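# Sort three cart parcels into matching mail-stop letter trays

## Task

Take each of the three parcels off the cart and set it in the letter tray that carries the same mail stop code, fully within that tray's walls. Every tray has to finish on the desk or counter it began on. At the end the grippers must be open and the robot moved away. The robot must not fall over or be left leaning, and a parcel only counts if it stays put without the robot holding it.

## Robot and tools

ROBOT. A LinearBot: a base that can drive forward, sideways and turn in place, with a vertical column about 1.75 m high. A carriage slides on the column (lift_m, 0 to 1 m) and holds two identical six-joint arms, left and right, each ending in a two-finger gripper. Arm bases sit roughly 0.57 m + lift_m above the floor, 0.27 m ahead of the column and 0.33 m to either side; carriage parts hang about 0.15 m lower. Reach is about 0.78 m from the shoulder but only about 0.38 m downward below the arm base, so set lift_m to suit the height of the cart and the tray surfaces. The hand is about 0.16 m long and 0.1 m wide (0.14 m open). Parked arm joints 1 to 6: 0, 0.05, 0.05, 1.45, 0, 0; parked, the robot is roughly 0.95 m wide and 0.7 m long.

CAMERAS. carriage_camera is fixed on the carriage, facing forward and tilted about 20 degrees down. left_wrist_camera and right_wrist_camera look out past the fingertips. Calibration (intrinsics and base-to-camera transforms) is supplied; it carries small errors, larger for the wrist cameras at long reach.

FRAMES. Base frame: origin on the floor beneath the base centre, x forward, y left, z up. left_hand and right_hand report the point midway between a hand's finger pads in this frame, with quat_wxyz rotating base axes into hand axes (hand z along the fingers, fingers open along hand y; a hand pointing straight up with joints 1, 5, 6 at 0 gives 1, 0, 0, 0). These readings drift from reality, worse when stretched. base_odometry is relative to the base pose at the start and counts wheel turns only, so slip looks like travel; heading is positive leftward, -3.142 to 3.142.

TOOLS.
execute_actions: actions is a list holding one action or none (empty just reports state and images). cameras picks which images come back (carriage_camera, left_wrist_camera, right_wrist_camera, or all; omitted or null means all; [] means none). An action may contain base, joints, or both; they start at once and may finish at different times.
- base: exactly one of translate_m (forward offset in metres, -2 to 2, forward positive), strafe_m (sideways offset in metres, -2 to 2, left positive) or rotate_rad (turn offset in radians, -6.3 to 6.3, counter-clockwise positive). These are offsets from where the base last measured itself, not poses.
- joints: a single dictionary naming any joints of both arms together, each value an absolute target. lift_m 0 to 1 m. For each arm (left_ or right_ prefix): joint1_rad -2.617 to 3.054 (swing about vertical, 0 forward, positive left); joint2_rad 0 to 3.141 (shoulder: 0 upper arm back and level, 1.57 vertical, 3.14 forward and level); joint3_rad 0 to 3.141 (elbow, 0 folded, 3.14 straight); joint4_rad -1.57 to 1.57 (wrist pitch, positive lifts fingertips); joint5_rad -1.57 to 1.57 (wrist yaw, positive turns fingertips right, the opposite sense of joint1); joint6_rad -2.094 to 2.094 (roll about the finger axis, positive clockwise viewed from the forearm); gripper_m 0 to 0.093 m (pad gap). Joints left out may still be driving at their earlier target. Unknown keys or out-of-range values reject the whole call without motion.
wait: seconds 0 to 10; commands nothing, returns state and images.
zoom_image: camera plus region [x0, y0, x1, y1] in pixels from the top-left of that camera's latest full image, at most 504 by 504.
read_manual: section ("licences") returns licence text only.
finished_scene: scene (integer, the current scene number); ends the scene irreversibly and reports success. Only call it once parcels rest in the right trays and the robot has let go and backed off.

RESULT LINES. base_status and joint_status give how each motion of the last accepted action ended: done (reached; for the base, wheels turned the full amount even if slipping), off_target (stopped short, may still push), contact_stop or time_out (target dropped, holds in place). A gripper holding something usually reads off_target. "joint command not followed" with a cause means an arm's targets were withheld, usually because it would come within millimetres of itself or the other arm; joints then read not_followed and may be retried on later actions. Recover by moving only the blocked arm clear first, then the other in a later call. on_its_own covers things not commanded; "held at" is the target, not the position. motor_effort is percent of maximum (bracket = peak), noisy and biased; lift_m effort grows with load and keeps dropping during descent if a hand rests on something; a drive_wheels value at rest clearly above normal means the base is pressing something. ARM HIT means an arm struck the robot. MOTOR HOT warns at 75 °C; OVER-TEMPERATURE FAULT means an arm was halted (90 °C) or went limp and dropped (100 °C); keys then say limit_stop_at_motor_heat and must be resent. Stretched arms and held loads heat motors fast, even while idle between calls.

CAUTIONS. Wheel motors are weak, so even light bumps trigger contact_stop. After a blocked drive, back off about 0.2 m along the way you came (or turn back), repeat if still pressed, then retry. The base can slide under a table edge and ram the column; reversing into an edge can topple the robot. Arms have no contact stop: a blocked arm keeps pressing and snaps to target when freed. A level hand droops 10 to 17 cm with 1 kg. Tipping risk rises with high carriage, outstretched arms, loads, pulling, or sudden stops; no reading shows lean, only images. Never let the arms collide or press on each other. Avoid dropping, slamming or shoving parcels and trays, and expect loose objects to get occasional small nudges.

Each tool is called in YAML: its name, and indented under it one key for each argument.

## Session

execute_actions:
  actions: []
  cameras: ["carriage_camera"]

Scene clock: 0.00 s.
base_odometry: x=+0.000 y=+0.000 heading=+0.000 (m, m, rad; odometry frame)
base_status: not commanded
joint_positions: lift_m=+0.300 left_joint1_rad=-0.009 left_joint2_rad=+0.020 left_joint3_rad=+0.054 left_joint4_rad=+1.439 left_joint5_rad=-0.018 left_joint6_rad=+0.036 left_gripper_m=+0.094 right_joint1_rad=+0.019 right_joint2_rad=+0.058 right_joint3_rad=+0.046 right_joint4_rad=+1.457 right_joint5_rad=-0.009 right_joint6_rad=+0.038 right_gripper_m=+0.094
joint_status: not commanded
motor_effort: lift_m=+18 drive_wheels=+1 (%)
left_hand: x=+0.2853 y=+0.3157 z=+1.3240 quat_wxyz=(+0.999, -0.008, +0.049, +0.014) (m; base frame)
right_hand: x=+0.2955 y=-0.3107 z=+1.3221 quat_wxyz=(+0.998, -0.004, +0.063, +0.029) (m; base frame)
pictures: carriage_camera
camera_calibration (this result's frames):
carriage_camera: T_world_to_cam=[[-0.0321341, -0.999468, -0.00556009, 0.0146379], [-0.331755, 0.0159136, -0.943231, 1.29738], [0.942818, -0.0284653, -0.33209, 0.262313], [0, 0, 0, 1]] pos_world=[0.183568, 0.00145101, 1.31092]
Images, in order (width x height): carriage_camera 504x504.

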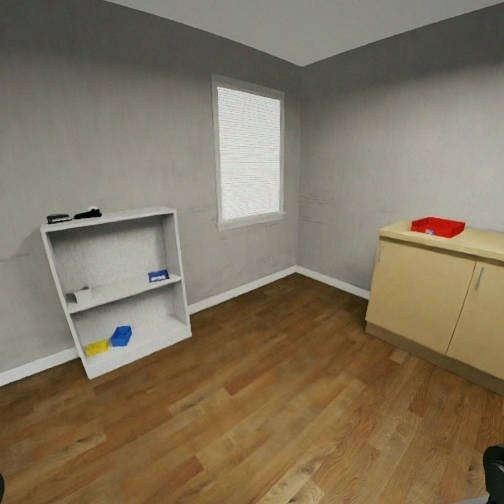

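execute_actions:
  actions:
    - {"base":{"rotate_rad":-2.4},"joints":{"right_joint1_rad":-1.3,"right_joint4_rad":0.4,"left_joint1_rad":1.0,"left_joint4_rad":0.4}}

Scene clock: 6.13 s.
base_odometry: x=+0.000 y=+0.000 heading=-2.399 (m, m, rad; odometry frame)
base_status: done
joint_positions: lift_m=+0.300 left_joint1_rad=+0.995 left_joint2_rad=+0.020 left_joint3_rad=+0.054 left_joint4_rad=+0.413 left_joint5_rad=-0.018 left_joint6_rad=+0.036 left_gripper_m=+0.094 right_joint1_rad=-1.296 right_joint2_rad=+0.058 right_joint3_rad=+0.046 right_joint4_rad=+0.397 right_joint5_rad=-0.011 right_joint6_rad=+0.038 right_gripper_m=+0.094
joint_status: all done
motor_effort: lift_m=+18(18) drive_wheels=+20(52) (%)
left_hand: x=+0.3800 y=+0.4995 z=+1.1857 quat_wxyz=(+0.734, -0.252, +0.469, +0.422) (m; base frame)
right_hand: x=+0.3268 y=-0.5337 z=+1.1705 quat_wxyz=(+0.672, +0.342, +0.442, -0.485) (m; base frame)
pictures: carriage_camera, left_wrist_camera, right_wrist_camera
camera_calibration (this result's frames):
carriage_camera: T_world_to_cam=[[-0.0321341, -0.999468, -0.00556009, 0.0146379], [-0.331755, 0.0159136, -0.943231, 1.29738], [0.942818, -0.0284653, -0.33209, 0.262313], [0, 0, 0, 1]] pos_world=[0.183568, 0.00145101, 1.31092]
left_wrist_camera: T_world_to_cam=[[0.838242, -0.54478, -0.0237846, -0.0214222], [-0.108797, -0.124344, -0.986256, 1.27331], [0.534335, 0.829309, -0.163501, -0.301522], [0, 0, 0, 1]] pos_world=[0.317602, 0.396713, 1.206]
right_wrist_camera: T_world_to_cam=[[-0.954701, -0.293609, -0.0483789, 0.212214], [-0.0176287, 0.218102, -0.975767, 1.27504], [0.297046, -0.930712, -0.213398, -0.216743], [0, 0, 0, 1]] pos_world=[0.289461, -0.417506, 1.20816]
Images, in order (width x height): carriage_camera 504x504, left_wrist_camera 504x504, right_wrist_camera 504x504.

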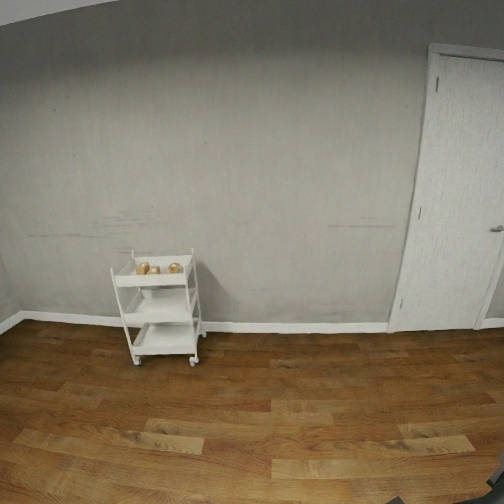

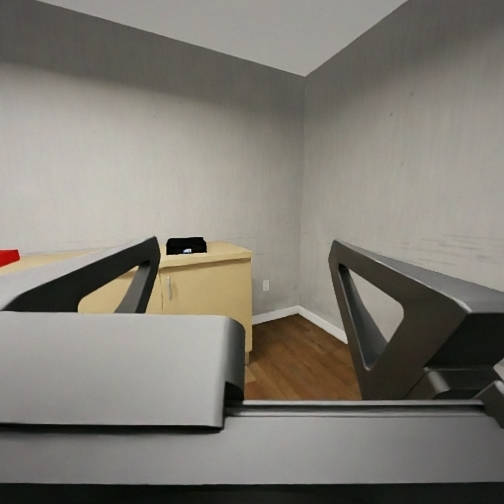

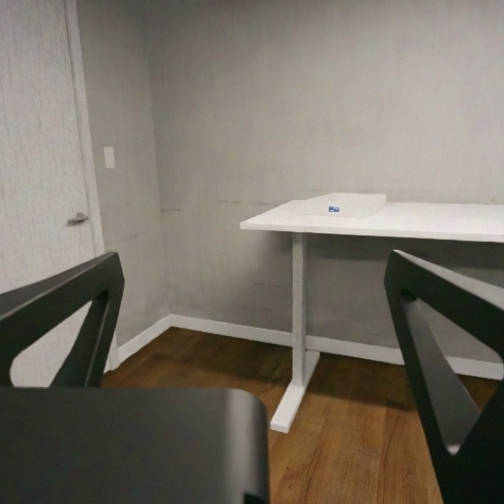

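zoom_image:
  camera: "right_wrist_camera"
  region: [310, 195, 360, 220]

execute_actions:
  actions:
    - {"base":{"strafe_m":0.575},"joints":{"left_joint1_rad":0,"right_joint1_rad":0,"left_joint2_rad":2.0,"left_joint3_rad":1.63,"left_joint4_rad":-1.2,"left_joint6_rad":-0.55,"right_joint2_rad":2.0,"right_joint3_rad":1.63,"right_joint4_rad":-1.2,"right_joint6_rad":0.55}}
  cameras: []

execute_actions:
  actions:
    - {"base":{"translate_m":1.02},"joints":{"lift_m":0.22,"left_joint1_rad":-0.55,"right_joint1_rad":0.55}}

Region (310, 195, 360, 220) of right_wrist_camera's 504x504 image, scaled by 10.080, with more detail than that image has.

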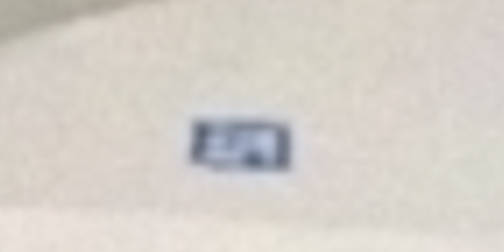

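Scene clock: 10.00 s.
base_odometry: x=+0.389 y=-0.424 heading=-2.400 (m, m, rad; odometry frame)
base_status: done
joint_positions: lift_m=+0.300 left_joint1_rad=+0.000 left_joint2_rad=+1.999 left_joint3_rad=+1.615 left_joint4_rad=-1.181 left_joint5_rad=-0.018 left_joint6_rad=-0.546 left_gripper_m=+0.094 right_joint1_rad=+0.000 right_joint2_rad=+2.006 right_joint3_rad=+1.601 right_joint4_rad=-1.187 right_joint5_rad=-0.008 right_joint6_rad=+0.542 right_gripper_m=+0.094
joint_status: all done
motor_effort: lift_m=+18(18) drive_wheels=-11(48) (%)
left_hand: x=+0.6432 y=+0.3158 z=+0.9637 quat_wxyz=(+0.005, -0.269, +0.963, +0.008) (m; base frame)
right_hand: x=+0.6376 y=-0.3115 z=+0.9580 quat_wxyz=(-0.011, +0.268, +0.963, +0.001) (m; base frame)
pictures: none
No camera images: the call's "cameras" was empty. Leave "cameras" out to get every camera's image.

Scene clock: 14.33 s.
base_odometry: x=-0.363 y=-1.114 heading=-2.399 (m, m, rad; odometry frame)
base_status: done
joint_positions: lift_m=+0.220 left_joint1_rad=-0.556 left_joint2_rad=+1.996 left_joint3_rad=+1.623 left_joint4_rad=-1.183 left_joint5_rad=-0.018 left_joint6_rad=-0.546 left_gripper_m=+0.094 right_joint1_rad=+0.556 right_joint2_rad=+2.004 right_joint3_rad=+1.612 right_joint4_rad=-1.192 right_joint5_rad=-0.011 right_joint6_rad=+0.543 right_gripper_m=+0.094
joint_status: all done
motor_effort: lift_m=+17(18) drive_wheels=-8(44) (%)
left_hand: x=+0.5892 y=+0.1136 z=+0.8870 quat_wxyz=(+0.011, +0.005, +1.000, +0.004) (m; base frame)
right_hand: x=+0.5815 y=-0.1121 z=+0.8810 quat_wxyz=(-0.009, -0.007, +1.000, +0.001) (m; base frame)
pictures: carriage_camera, left_wrist_camera, right_wrist_camera
camera_calibration (this result's frames):
carriage_camera: T_world_to_cam=[[-0.0321341, -0.999468, -0.00556009, 0.0141922], [-0.331755, 0.0159136, -0.943231, 1.22177], [0.942818, -0.0284653, -0.33209, 0.235694], [0, 0, 0, 1]] pos_world=[0.183568, 0.00145101, 1.23076]
left_wrist_camera: T_world_to_cam=[[0.00548564, -0.999746, 0.0218817, 0.0877372], [-0.831563, 0.00759292, 0.555378, -0.00307919], [-0.555403, -0.0212427, -0.83131, 1.18887], [0, 0, 0, 1]] pos_world=[0.657258, 0.112993, 0.988106]
right_wrist_camera: T_world_to_cam=[[-0.00172485, -0.999987, 0.0049012, -0.115122], [-0.814983, 0.00424588, 0.579469, -0.0253029], [-0.579482, -0.0029949, -0.81498, 1.18187], [0, 0, 0, 1]] pos_world=[0.664052, -0.111474, 0.978426]
Images, in order (width x height): carriage_camera 504x504, left_wrist_camera 504x504, right_wrist_camera 504x504.

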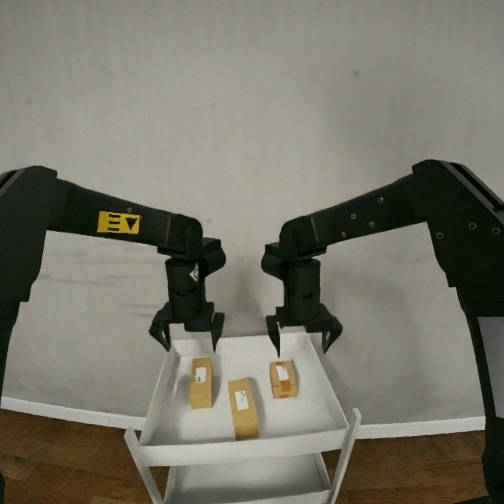

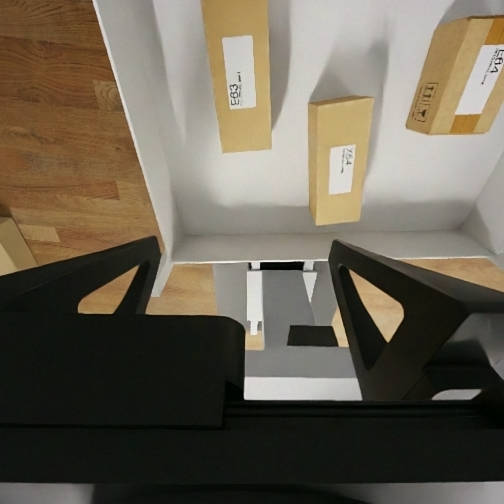

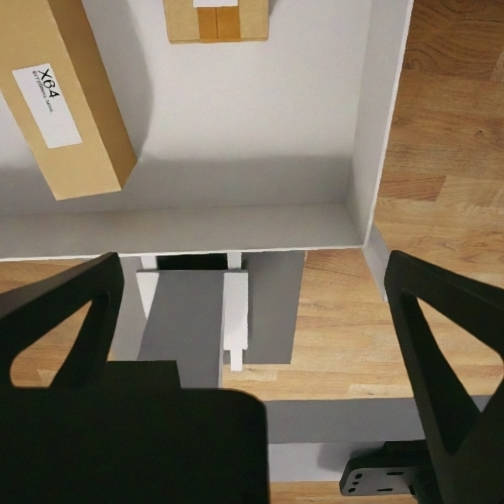

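execute_actions:
  actions:
    - {"base":{"translate_m":0.05},"joints":{"lift_m":0.1,"left_joint1_rad":-0.49,"right_joint1_rad":0.55,"left_joint2_rad":2.15,"left_joint3_rad":1.85,"left_joint4_rad":-1.27,"left_joint6_rad":-0.6,"right_joint2_rad":2.15,"right_joint3_rad":1.87,"right_joint4_rad":-1.26,"right_joint6_rad":0.47}}

Scene clock: 16.20 s.
base_odometry: x=-0.399 y=-1.148 heading=-2.398 (m, m, rad; odometry frame)
base_status: done
joint_positions: lift_m=+0.100 left_joint1_rad=-0.487 left_joint2_rad=+2.149 left_joint3_rad=+1.835 left_joint4_rad=-1.260 left_joint5_rad=-0.018 left_joint6_rad=-0.596 left_gripper_m=+0.094 right_joint1_rad=+0.555 right_joint2_rad=+2.158 right_joint3_rad=+1.841 right_joint4_rad=-1.260 right_joint5_rad=-0.011 right_joint6_rad=+0.476 right_gripper_m=+0.094
joint_status: all done
motor_effort: lift_m=+18(18) drive_wheels=-12(49) (%)
left_hand: x=+0.6307 y=+0.1214 z=+0.7622 quat_wxyz=(+0.003, -0.054, +0.998, +0.008) (m; base frame)
right_hand: x=+0.6155 y=-0.0921 z=+0.7601 quat_wxyz=(-0.005, -0.039, +0.999, +0.003) (m; base frame)
pictures: carriage_camera, left_wrist_camera, right_wrist_camera
camera_calibration (this result's frames):
carriage_camera: T_world_to_cam=[[-0.0321341, -0.999468, -0.00556009, 0.0135247], [-0.331755, 0.0159136, -0.943231, 1.10853], [0.942818, -0.0284653, -0.33209, 0.195823], [0, 0, 0, 1]] pos_world=[0.183568, 0.00145101, 1.1107]
left_wrist_camera: T_world_to_cam=[[0.123663, -0.992246, 0.0124858, 0.0296746], [-0.817821, -0.0947819, 0.567614, 0.0951051], [-0.562029, -0.0804039, -0.8232, 1.11357], [0, 0, 0, 1]] pos_world=[0.69997, 0.127994, 0.86234]
right_wrist_camera: T_world_to_cam=[[0.0626834, -0.998033, 0.000812781, -0.130821], [-0.817607, -0.0508843, 0.573524, 0.0733138], [-0.572355, -0.036615, -0.819188, 1.09883], [0, 0, 0, 1]] pos_world=[0.697063, -0.0865996, 0.858208]
Images, in order (width x height): carriage_camera 504x504, left_wrist_camera 504x504, right_wrist_camera 504x504.

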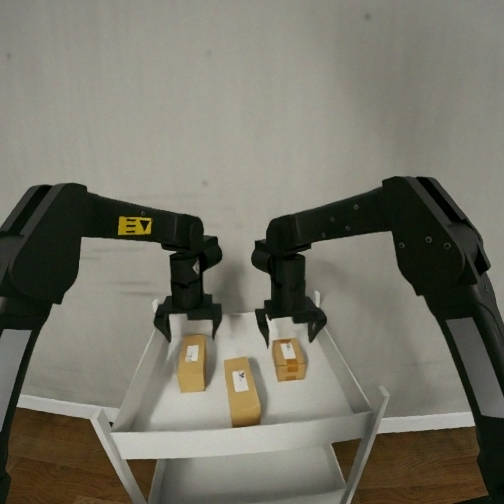

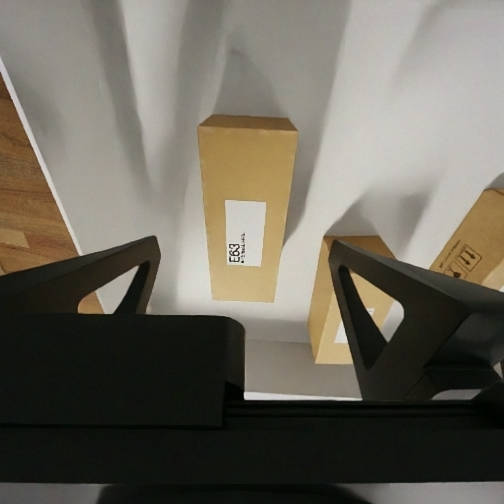

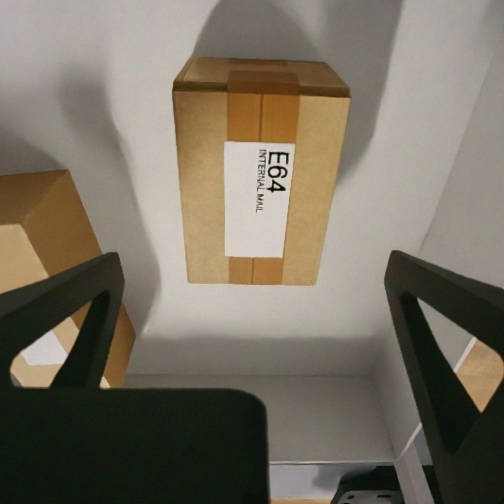

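execute_actions:
  actions:
    - {"joints":{"lift_m":0.04,"left_gripper_m":0.078,"left_joint1_rad":-0.475,"right_joint1_rad":0.53}}

Scene clock: 17.17 s.
base_odometry: x=-0.399 y=-1.148 heading=-2.398 (m, m, rad; odometry frame)
base_status: not commanded
joint_positions: lift_m=+0.040 left_joint1_rad=-0.481 left_joint2_rad=+2.150 left_joint3_rad=+1.843 left_joint4_rad=-1.261 left_joint5_rad=-0.018 left_joint6_rad=-0.596 left_gripper_m=+0.078 right_joint1_rad=+0.532 right_joint2_rad=+2.160 right_joint3_rad=+1.852 right_joint4_rad=-1.260 right_joint5_rad=-0.010 right_joint6_rad=+0.476 right_gripper_m=+0.094
joint_status: all done
motor_effort: lift_m=+17(17) drive_wheels=-6(11) (%)
left_hand: x=+0.6337 y=+0.1226 z=+0.7039 quat_wxyz=(+0.006, -0.058, +0.998, +0.007) (m; base frame)
right_hand: x=+0.6227 y=-0.0986 z=+0.7019 quat_wxyz=(-0.001, -0.028, +1.000, +0.005) (m; base frame)
pictures: carriage_camera, left_wrist_camera, right_wrist_camera
camera_calibration (this result's frames):
carriage_camera: T_world_to_cam=[[-0.0321341, -0.999468, -0.00556009, 0.0131913], [-0.331755, 0.0159136, -0.943231, 1.05197], [0.942818, -0.0284653, -0.33209, 0.175911], [0, 0, 0, 1]] pos_world=[0.183568, 0.00145101, 1.05074]
left_wrist_camera: T_world_to_cam=[[0.129629, -0.991427, 0.0164239, 0.0246625], [-0.820668, -0.0979766, 0.562942, 0.136255], [-0.556507, -0.0864521, -0.826333, 1.06682], [0, 0, 0, 1]] pos_world=[0.702314, 0.130029, 0.804437]
right_wrist_camera: T_world_to_cam=[[0.0405955, -0.999173, -0.0024781, -0.121816], [-0.822877, -0.0348394, 0.56715, 0.121674], [-0.566767, -0.0209846, -0.823611, 1.05621], [0, 0, 0, 1]] pos_world=[0.703694, -0.0953125, 0.800597]
Images, in order (width x height): carriage_camera 504x504, left_wrist_camera 504x504, right_wrist_camera 504x504.

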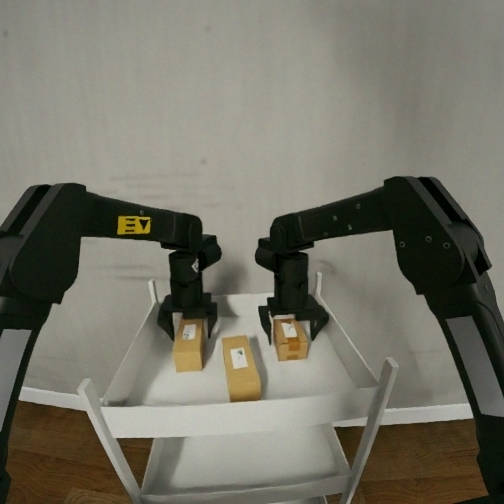

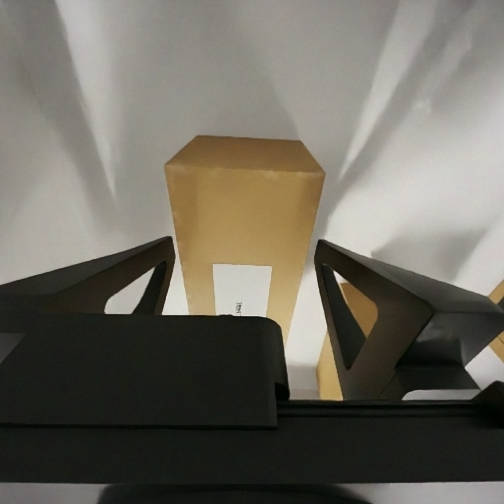

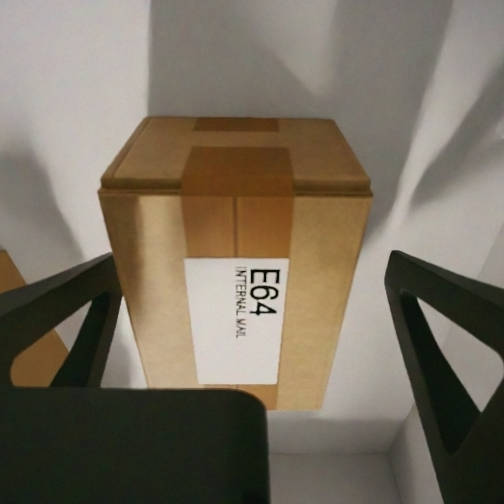

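execute_actions:
  actions:
    - {"base":{"translate_m":-0.02},"joints":{"lift_m":0.018,"right_joint1_rad":0.55,"left_gripper_m":0.07}}
  cameras: ["left_wrist_camera","right_wrist_camera"]

execute_actions:
  actions:
    - {"joints":{"left_gripper_m":0.03,"right_gripper_m":0.03}}
  cameras: []

execute_actions:
  actions:
    - {"joints":{"lift_m":0.18}}
  cameras: ["carriage_camera"]

Scene clock: 18.30 s.
base_odometry: x=-0.384 y=-1.135 heading=-2.398 (m, m, rad; odometry frame)
base_status: done
joint_positions: lift_m=+0.018 left_joint1_rad=-0.476 left_joint2_rad=+2.148 left_joint3_rad=+1.845 left_joint4_rad=-1.259 left_joint5_rad=-0.018 left_joint6_rad=-0.597 left_gripper_m=+0.070 right_joint1_rad=+0.544 right_joint2_rad=+2.153 right_joint3_rad=+1.858 right_joint4_rad=-1.256 right_joint5_rad=-0.008 right_joint6_rad=+0.477 right_gripper_m=+0.094
joint_status: all done
motor_effort: lift_m=+16(17) drive_wheels=+4(44) (%)
left_hand: x=+0.6355 y=+0.1239 z=+0.6835 quat_wxyz=(+0.009, -0.060, +0.998, +0.005) (m; base frame)
right_hand: x=+0.6228 y=-0.0931 z=+0.6845 quat_wxyz=(+0.007, -0.034, +0.999, +0.008) (m; base frame)
pictures: left_wrist_camera, right_wrist_camera
camera_calibration (this result's frames):
left_wrist_camera: T_world_to_cam=[[0.135201, -0.990617, 0.0199444, 0.0199206], [-0.823146, -0.101094, 0.558759, 0.154213], [-0.5515, -0.0919616, -0.82909, 1.05038], [0, 0, 0, 1]] pos_world=[0.703533, 0.131919, 0.784299]
right_wrist_camera: T_world_to_cam=[[0.0521044, -0.998597, -0.00942475, -0.118691], [-0.83128, -0.0486002, 0.553726, 0.144954], [-0.553407, -0.0210169, -0.832646, 1.03989], [0, 0, 0, 1]] pos_world=[0.702163, -0.0896249, 0.784475]
Images, in order (width x height): left_wrist_camera 504x504, right_wrist_camera 504x504.

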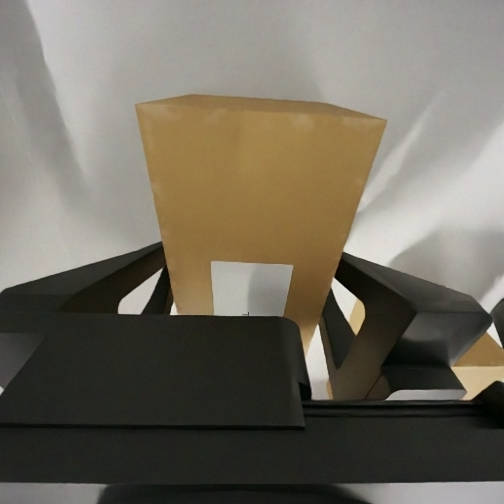

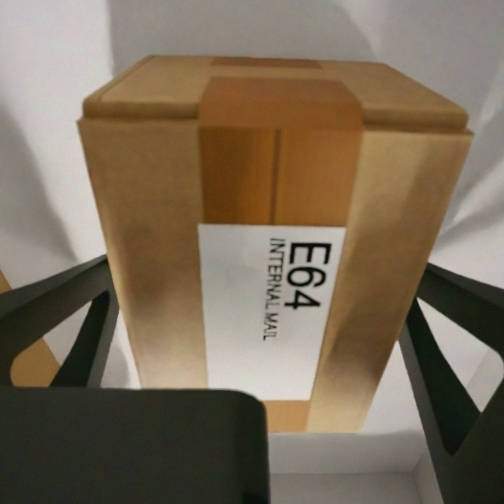

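Scene clock: 18.93 s.
base_odometry: x=-0.384 y=-1.135 heading=-2.398 (m, m, rad; odometry frame)
base_status: not commanded
joint_positions: lift_m=+0.018 left_joint1_rad=-0.476 left_joint2_rad=+2.148 left_joint3_rad=+1.845 left_joint4_rad=-1.259 left_joint5_rad=-0.018 left_joint6_rad=-0.597 left_gripper_m=+0.051 right_joint1_rad=+0.544 right_joint2_rad=+2.153 right_joint3_rad=+1.858 right_joint4_rad=-1.256 right_joint5_rad=-0.008 right_joint6_rad=+0.477 right_gripper_m=+0.059
joint_status: left_gripper_m off_target (ended at +0.051, target +0.030); right_gripper_m off_target (ended at +0.059, target +0.030)
motor_effort: lift_m=+16(16) drive_wheels=+5(6) (%)
left_hand: x=+0.6355 y=+0.1239 z=+0.6835 quat_wxyz=(+0.009, -0.060, +0.998, +0.005) (m; base frame)
right_hand: x=+0.6228 y=-0.0931 z=+0.6845 quat_wxyz=(+0.007, -0.034, +0.999, +0.008) (m; base frame)
pictures: none
No camera images: the call's "cameras" was empty. Leave "cameras" out to get every camera's image.

Scene clock: 20.10 s.
base_odometry: x=-0.384 y=-1.135 heading=-2.398 (m, m, rad; odometry frame)
base_status: not commanded
joint_positions: lift_m=+0.180 left_joint1_rad=-0.476 left_joint2_rad=+2.147 left_joint3_rad=+1.845 left_joint4_rad=-1.259 left_joint5_rad=-0.018 left_joint6_rad=-0.597 left_gripper_m=+0.051 right_joint1_rad=+0.544 right_joint2_rad=+2.159 right_joint3_rad=+1.858 right_joint4_rad=-1.256 right_joint5_rad=-0.009 right_joint6_rad=+0.477 right_gripper_m=+0.059
joint_status: all done
motor_effort: lift_m=+18(23) drive_wheels=+3(7) (%)
left_hand: x=+0.6354 y=+0.1239 z=+0.8453 quat_wxyz=(+0.009, -0.060, +0.998, +0.005) (m; base frame)
right_hand: x=+0.6225 y=-0.0932 z=+0.8439 quat_wxyz=(+0.004, -0.034, +0.999, +0.007) (m; base frame)
pictures: carriage_camera
camera_calibration (this result's frames):
carriage_camera: T_world_to_cam=[[-0.0321341, -0.999468, -0.00556009, 0.0139687], [-0.331755, 0.0159136, -0.943231, 1.18386], [0.942818, -0.0284653, -0.33209, 0.222346], [0, 0, 0, 1]] pos_world=[0.183568, 0.00145101, 1.19057]
Images, in order (width x height): carriage_camera 504x504.

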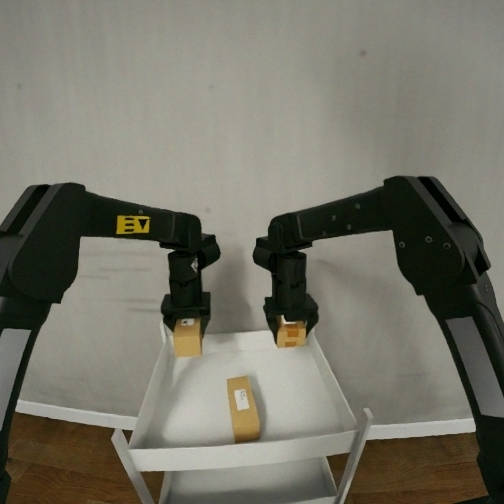

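execute_actions:
  actions:
    - {"base":{"translate_m":-0.8},"joints":{"lift_m":0.42}}
  cameras: []

execute_actions:
  actions:
    - {"base":{"rotate_rad":1.54}}
  cameras: ["carriage_camera"]

Scene clock: 24.23 s.
base_odometry: x=+0.204 y=-0.593 heading=-2.397 (m, m, rad; odometry frame)
base_status: done
joint_positions: lift_m=+0.420 left_joint1_rad=-0.476 left_joint2_rad=+2.150 left_joint3_rad=+1.845 left_joint4_rad=-1.260 left_joint5_rad=-0.018 left_joint6_rad=-0.597 left_gripper_m=+0.051 right_joint1_rad=+0.545 right_joint2_rad=+2.163 right_joint3_rad=+1.858 right_joint4_rad=-1.256 right_joint5_rad=-0.009 right_joint6_rad=+0.477 right_gripper_m=+0.059
joint_status: all done
motor_effort: lift_m=+18(23) drive_wheels=-11(58) (%)
left_hand: x=+0.6354 y=+0.1242 z=+1.0842 quat_wxyz=(+0.007, -0.061, +0.998, +0.006) (m; base frame)
right_hand: x=+0.6221 y=-0.0929 z=+1.0822 quat_wxyz=(+0.002, -0.034, +0.999, +0.006) (m; base frame)
pictures: none
No camera images: the call's "cameras" was empty. Leave "cameras" out to get every camera's image.

Scene clock: 27.43 s.
base_odometry: x=+0.204 y=-0.593 heading=-0.858 (m, m, rad; odometry frame)
base_status: done
joint_positions: lift_m=+0.420 left_joint1_rad=-0.468 left_joint2_rad=+2.150 left_joint3_rad=+1.845 left_joint4_rad=-1.260 left_joint5_rad=-0.018 left_joint6_rad=-0.597 left_gripper_m=+0.051 right_joint1_rad=+0.545 right_joint2_rad=+2.163 right_joint3_rad=+1.858 right_joint4_rad=-1.257 right_joint5_rad=-0.008 right_joint6_rad=+0.477 right_gripper_m=+0.059
joint_status: not commanded
motor_effort: lift_m=+19(19) drive_wheels=+22(60) (%)
left_hand: x=+0.6369 y=+0.1272 z=+1.0842 quat_wxyz=(+0.007, -0.065, +0.998, +0.006) (m; base frame)
right_hand: x=+0.6221 y=-0.0930 z=+1.0822 quat_wxyz=(+0.002, -0.034, +0.999, +0.006) (m; base frame)
pictures: carriage_camera
camera_calibration (this result's frames):
carriage_camera: T_world_to_cam=[[-0.0321341, -0.999468, -0.00556009, 0.0153029], [-0.331755, 0.0159136, -0.943231, 1.41019], [0.942818, -0.0284653, -0.33209, 0.302033], [0, 0, 0, 1]] pos_world=[0.183568, 0.00145101, 1.43052]
Images, in order (width x height): carriage_camera 504x504.

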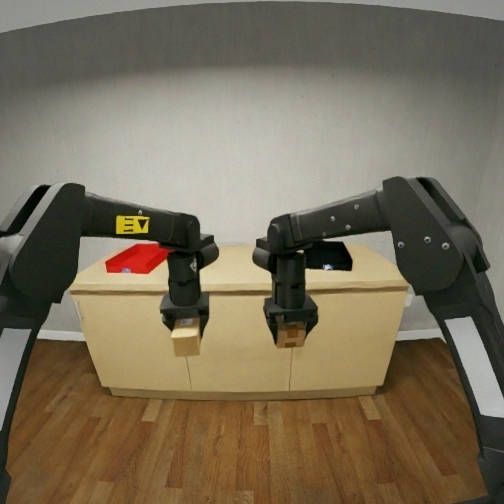

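execute_actions:
  actions:
    - {"base":{"translate_m":0.7},"joints":{"left_joint1_rad":0,"right_joint1_rad":0,"left_joint6_rad":0,"right_joint6_rad":0}}
  cameras: ["carriage_camera"]

zoom_image:
  camera: "carriage_camera"
  region: [0, 310, 130, 400]

zoom_image:
  camera: "carriage_camera"
  region: [340, 310, 470, 400]

Scene clock: 31.37 s.
base_odometry: x=+0.663 y=-1.122 heading=-0.857 (m, m, rad; odometry frame)
base_status: done
joint_positions: lift_m=+0.420 left_joint1_rad=+0.006 left_joint2_rad=+2.150 left_joint3_rad=+1.845 left_joint4_rad=-1.261 left_joint5_rad=-0.020 left_joint6_rad=-0.005 left_gripper_m=+0.051 right_joint1_rad=-0.006 right_joint2_rad=+2.163 right_joint3_rad=+1.858 right_joint4_rad=-1.258 right_joint5_rad=-0.004 right_joint6_rad=+0.009 right_gripper_m=+0.059
joint_status: all done
motor_effort: lift_m=+18(18) drive_wheels=-14(52) (%)
left_hand: x=+0.6800 y=+0.3190 z=+1.0842 quat_wxyz=(+0.003, -0.006, +1.000, +0.010) (m; base frame)
right_hand: x=+0.6836 y=-0.3148 z=+1.0821 quat_wxyz=(+0.004, +0.007, +1.000, +0.002) (m; base frame)
pictures: carriage_camera
camera_calibration (this result's frames):
carriage_camera: T_world_to_cam=[[-0.0321341, -0.999468, -0.00556009, 0.0153029], [-0.331755, 0.0159136, -0.943231, 1.41019], [0.942818, -0.0284653, -0.33209, 0.302033], [0, 0, 0, 1]] pos_world=[0.183568, 0.00145101, 1.43052]
Images, in order (width x height): carriage_camera 504x504.

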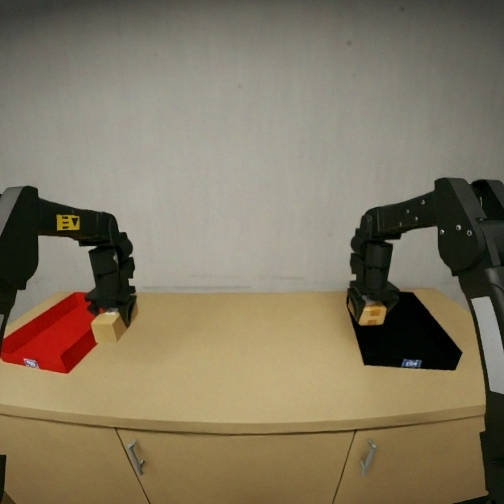

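Region (0, 310, 130, 400) of carriage_camera's 504x504 image, scaled by 3.877, with more detail than that image has; it fills the top 349 rows of this view, and the rest is white.

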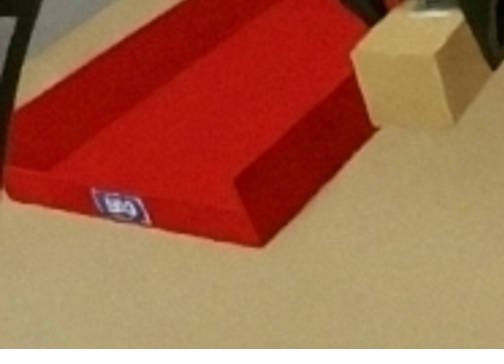

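Region (340, 310, 470, 400) of carriage_camera's 504x504 image, scaled by 3.877, with more detail than that image has; it fills the top 349 rows of this view, and the rest is white.

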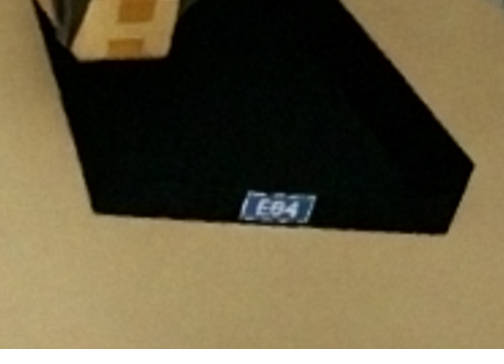

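execute_actions:
  actions:
    - {"base":{"translate_m":0.12},"joints":{"left_joint1_rad":0.585,"left_joint2_rad":2.6,"left_joint3_rad":2.56,"left_joint4_rad":-1.42,"left_joint6_rad":0.65,"right_joint1_rad":-0.38,"right_joint2_rad":2.3,"right_joint3_rad":2.05,"right_joint4_rad":-1.28,"right_joint6_rad":-0.3}}

zoom_image:
  camera: "carriage_camera"
  region: [0, 350, 100, 430]

Scene clock: 34.50 s.
base_odometry: x=+0.742 y=-1.213 heading=-0.856 (m, m, rad; odometry frame)
base_status: done
joint_positions: lift_m=+0.420 left_joint1_rad=+0.583 left_joint2_rad=+2.599 left_joint3_rad=+2.551 left_joint4_rad=-1.407 left_joint5_rad=-0.022 left_joint6_rad=+0.645 left_gripper_m=+0.051 right_joint1_rad=-0.379 right_joint2_rad=+2.312 right_joint3_rad=+2.017 right_joint4_rad=-1.279 right_joint5_rad=-0.005 right_joint6_rad=-0.292 right_gripper_m=+0.059
joint_status: all done
motor_effort: lift_m=+19(19) drive_wheels=-16(55) (%)
left_hand: x=+0.6963 y=+0.6032 z=+1.0655 quat_wxyz=(+0.041, +0.030, +0.998, +0.042) (m; base frame)
right_hand: x=+0.6804 y=-0.4782 z=+1.0603 quat_wxyz=(-0.001, +0.044, +0.999, +0.003) (m; base frame)
pictures: carriage_camera, left_wrist_camera, right_wrist_camera
camera_calibration (this result's frames):
carriage_camera: T_world_to_cam=[[-0.0321341, -0.999468, -0.00556009, 0.0153029], [-0.331755, 0.0159136, -0.943231, 1.41019], [0.942818, -0.0284653, -0.33209, 0.302033], [0, 0, 0, 1]] pos_world=[0.183568, 0.00145101, 1.43052]
left_wrist_camera: T_world_to_cam=[[-0.0446424, -0.997398, -0.0566074, 0.68983], [-0.862861, 0.00993993, 0.505343, 0.0568503], [-0.503465, 0.071404, -0.86106, 1.34684], [0, 0, 0, 1]] pos_world=[0.757934, 0.5913, 1.17003]
right_wrist_camera: T_world_to_cam=[[-0.102666, -0.994715, 0.00148121, -0.407134], [-0.819799, 0.0854559, 0.566239, 0.00906741], [-0.563373, 0.0569192, -0.82424, 1.41176], [0, 0, 0, 1]] pos_world=[0.760981, -0.486113, 1.1591]
Images, in order (width x height): carriage_camera 504x504, left_wrist_camera 504x504, right_wrist_camera 504x504.

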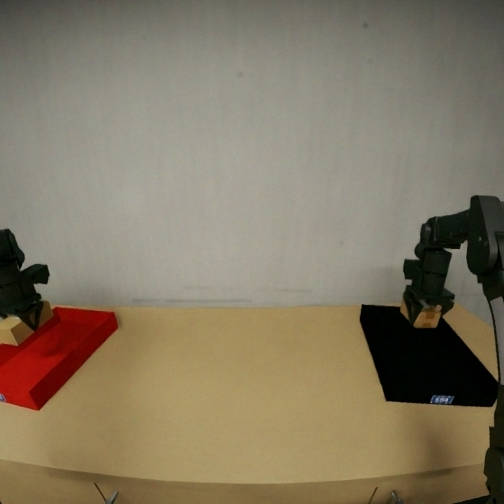

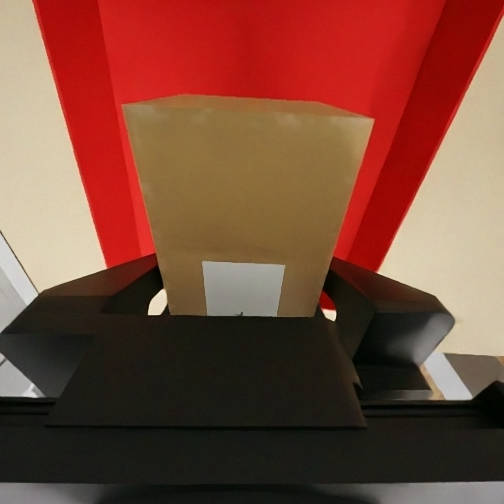

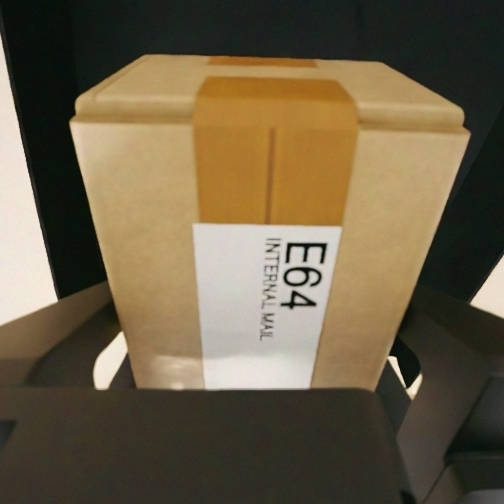

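Region (0, 350, 100, 430) of carriage_camera's 504x504 image, scaled by 5.040, with more detail than that image has; it fills the top 403 rows of this view, and the rest is white.

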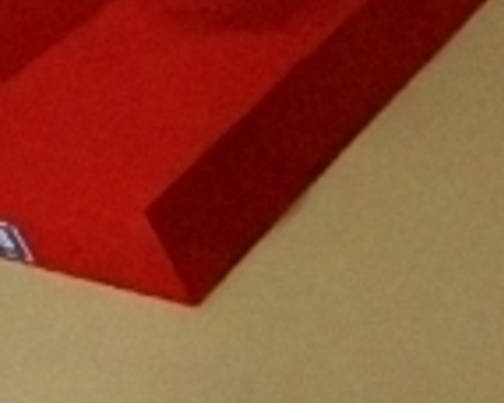

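execute_actions:
  actions:
    - {"joints":{"lift_m":0.293,"left_joint2_rad":2.45}}
  cameras: ["carriage_camera"]

zoom_image:
  camera: "carriage_camera"
  region: [380, 290, 504, 390]

Scene clock: 35.90 s.
base_odometry: x=+0.742 y=-1.213 heading=-0.856 (m, m, rad; odometry frame)
base_status: not commanded
joint_positions: lift_m=+0.293 left_joint1_rad=+0.583 left_joint2_rad=+2.460 left_joint3_rad=+2.551 left_joint4_rad=-1.412 left_joint5_rad=-0.022 left_joint6_rad=+0.645 left_gripper_m=+0.051 right_joint1_rad=-0.379 right_joint2_rad=+2.312 right_joint3_rad=+2.030 right_joint4_rad=-1.280 right_joint5_rad=-0.006 right_joint6_rad=-0.292 right_gripper_m=+0.059
joint_status: all done
motor_effort: lift_m=+17(18) drive_wheels=-7(13) (%)
left_hand: x=+0.6983 y=+0.6045 z=+1.0085 quat_wxyz=(+0.095, +0.030, +0.992, +0.081) (m; base frame)
right_hand: x=+0.6831 y=-0.4792 z=+0.9366 quat_wxyz=(+0.005, +0.043, +0.999, +0.001) (m; base frame)
pictures: carriage_camera
camera_calibration (this result's frames):
carriage_camera: T_world_to_cam=[[-0.0321341, -0.999468, -0.00556009, 0.014598], [-0.331755, 0.0159136, -0.943231, 1.29061], [0.942818, -0.0284653, -0.33209, 0.259929], [0, 0, 0, 1]] pos_world=[0.183568, 0.00145101, 1.30374]
Images, in order (width x height): carriage_camera 504x504.

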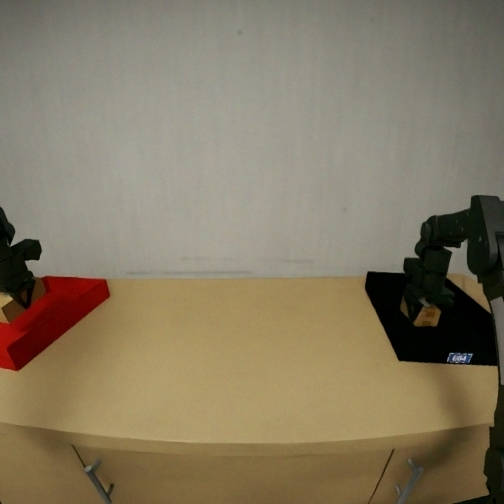

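Region (380, 290, 504, 390) of carriage_camera's 504x504 image, scaled by 4.065, with more detail than that image has; it fills the top 406 rows of this view, and the rest is white.

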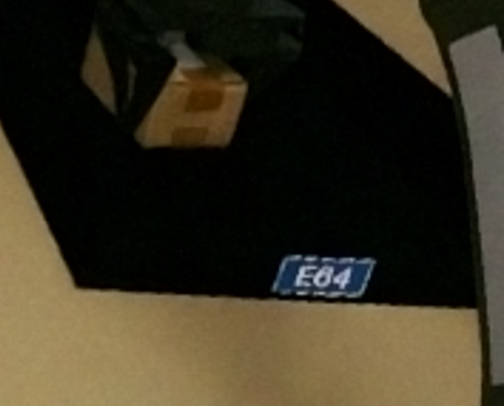

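execute_actions:
  actions:
    - {"joints":{"lift_m":0.27}}
  cameras: []

Scene clock: 36.63 s.
base_odometry: x=+0.742 y=-1.213 heading=-0.856 (m, m, rad; odometry frame)
base_status: not commanded
joint_positions: lift_m=+0.270 left_joint1_rad=+0.583 left_joint2_rad=+2.457 left_joint3_rad=+2.551 left_joint4_rad=-1.413 left_joint5_rad=-0.022 left_joint6_rad=+0.645 left_gripper_m=+0.051 right_joint1_rad=-0.379 right_joint2_rad=+2.275 right_joint3_rad=+2.048 right_joint4_rad=-1.307 right_joint5_rad=-0.004 right_joint6_rad=-0.292 right_gripper_m=+0.059
joint_status: all done
motor_effort: lift_m=+16(17) drive_wheels=-12(10) (%)
left_hand: x=+0.6980 y=+0.6044 z=+0.9873 quat_wxyz=(+0.096, +0.030, +0.992, +0.081) (m; base frame)
right_hand: x=+0.6828 y=-0.4793 z=+0.9345 quat_wxyz=(+0.018, +0.043, +0.999, -0.004) (m; base frame)
pictures: none
No camera images: the call's "cameras" was empty. Leave "cameras" out to get every camera's image.

execute_actions:
  actions:
    - {"joints":{"lift_m":0.29,"right_gripper_m":0.093}}
  cameras: []

execute_actions:
  actions:
    - {"joints":{"lift_m":0.39}}
  cameras: []

execute_actions:
  actions:
    - {"base":{"strafe_m":0.28},"joints":{"left_joint1_rad":0,"left_joint6_rad":0.07,"left_joint2_rad":2.3,"left_joint3_rad":2.1,"left_joint4_rad":-1.34,"right_joint1_rad":0,"right_joint6_rad":0,"right_joint2_rad":1.7,"right_joint3_rad":1.63,"right_joint4_rad":-1.2}}
  cameras: ["carriage_camera"]

zoom_image:
  camera: "carriage_camera"
  region: [30, 340, 180, 430]

Scene clock: 38.57 s.
base_odometry: x=+0.741 y=-1.213 heading=-0.856 (m, m, rad; odometry frame)
base_status: not commanded
joint_positions: lift_m=+0.290 left_joint1_rad=+0.583 left_joint2_rad=+2.446 left_joint3_rad=+2.551 left_joint4_rad=-1.414 left_joint5_rad=-0.022 left_joint6_rad=+0.645 left_gripper_m=+0.051 right_joint1_rad=-0.379 right_joint2_rad=+2.300 right_joint3_rad=+2.048 right_joint4_rad=-1.295 right_joint5_rad=-0.005 right_joint6_rad=-0.292 right_gripper_m=+0.093
joint_status: all done
motor_effort: lift_m=+19(22) drive_wheels=-7(10) (%)
left_hand: x=+0.6977 y=+0.6043 z=+1.0123 quat_wxyz=(+0.101, +0.029, +0.991, +0.084) (m; base frame)
right_hand: x=+0.6846 y=-0.4799 z=+0.9433 quat_wxyz=(+0.012, +0.043, +0.999, -0.002) (m; base frame)
pictures: none
No camera images: the call's "cameras" was empty. Leave "cameras" out to get every camera's image.

Scene clock: 39.50 s.
base_odometry: x=+0.741 y=-1.213 heading=-0.856 (m, m, rad; odometry frame)
base_status: not commanded
joint_positions: lift_m=+0.390 left_joint1_rad=+0.584 left_joint2_rad=+2.446 left_joint3_rad=+2.551 left_joint4_rad=-1.415 left_joint5_rad=-0.021 left_joint6_rad=+0.645 left_gripper_m=+0.051 right_joint1_rad=-0.379 right_joint2_rad=+2.306 right_joint3_rad=+2.048 right_joint4_rad=-1.290 right_joint5_rad=-0.006 right_joint6_rad=-0.292 right_gripper_m=+0.093
joint_status: all done
motor_effort: lift_m=+18(22) drive_wheels=-11(10) (%)
left_hand: x=+0.6974 y=+0.6042 z=+1.1124 quat_wxyz=(+0.100, +0.029, +0.991, +0.084) (m; base frame)
right_hand: x=+0.6855 y=-0.4802 z=+1.0407 quat_wxyz=(+0.012, +0.043, +0.999, -0.001) (m; base frame)
pictures: none
No camera images: the call's "cameras" was empty. Leave "cameras" out to get every camera's image.

Scene clock: 41.90 s.
base_odometry: x=+0.953 y=-1.029 heading=-0.857 (m, m, rad; odometry frame)
base_status: done
joint_positions: lift_m=+0.390 left_joint1_rad=+0.000 left_joint2_rad=+2.309 left_joint3_rad=+2.103 left_joint4_rad=-1.338 left_joint5_rad=-0.012 left_joint6_rad=+0.075 left_gripper_m=+0.051 right_joint1_rad=+0.004 right_joint2_rad=+1.703 right_joint3_rad=+1.656 right_joint4_rad=-1.197 right_joint5_rad=-0.012 right_joint6_rad=-0.009 right_gripper_m=+0.093
joint_status: all done
motor_effort: lift_m=+18(18) drive_wheels=-6(50) (%)
left_hand: x=+0.7190 y=+0.3149 z=+1.0535 quat_wxyz=(+0.013, +0.037, +0.999, +0.007) (m; base frame)
right_hand: x=+0.6438 y=-0.3090 z=+1.1727 quat_wxyz=(+0.163, -0.008, +0.987, +0.006) (m; base frame)
pictures: carriage_camera
camera_calibration (this result's frames):
carriage_camera: T_world_to_cam=[[-0.0321341, -0.999468, -0.00556009, 0.0151362], [-0.331755, 0.0159136, -0.943231, 1.38191], [0.942818, -0.0284653, -0.33209, 0.292075], [0, 0, 0, 1]] pos_world=[0.183568, 0.00145101, 1.40054]
Images, in order (width x height): carriage_camera 504x504.

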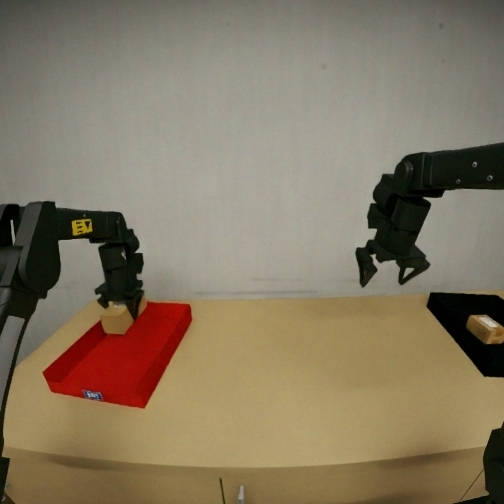

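Region (30, 340, 180, 430) of carriage_camera's 504x504 image, scaled by 3.360, with more detail than that image has; it fills the top 302 rows of this view, and the rest is white.

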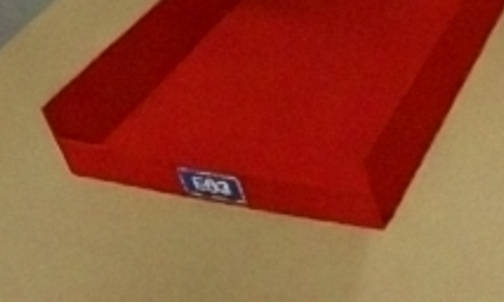

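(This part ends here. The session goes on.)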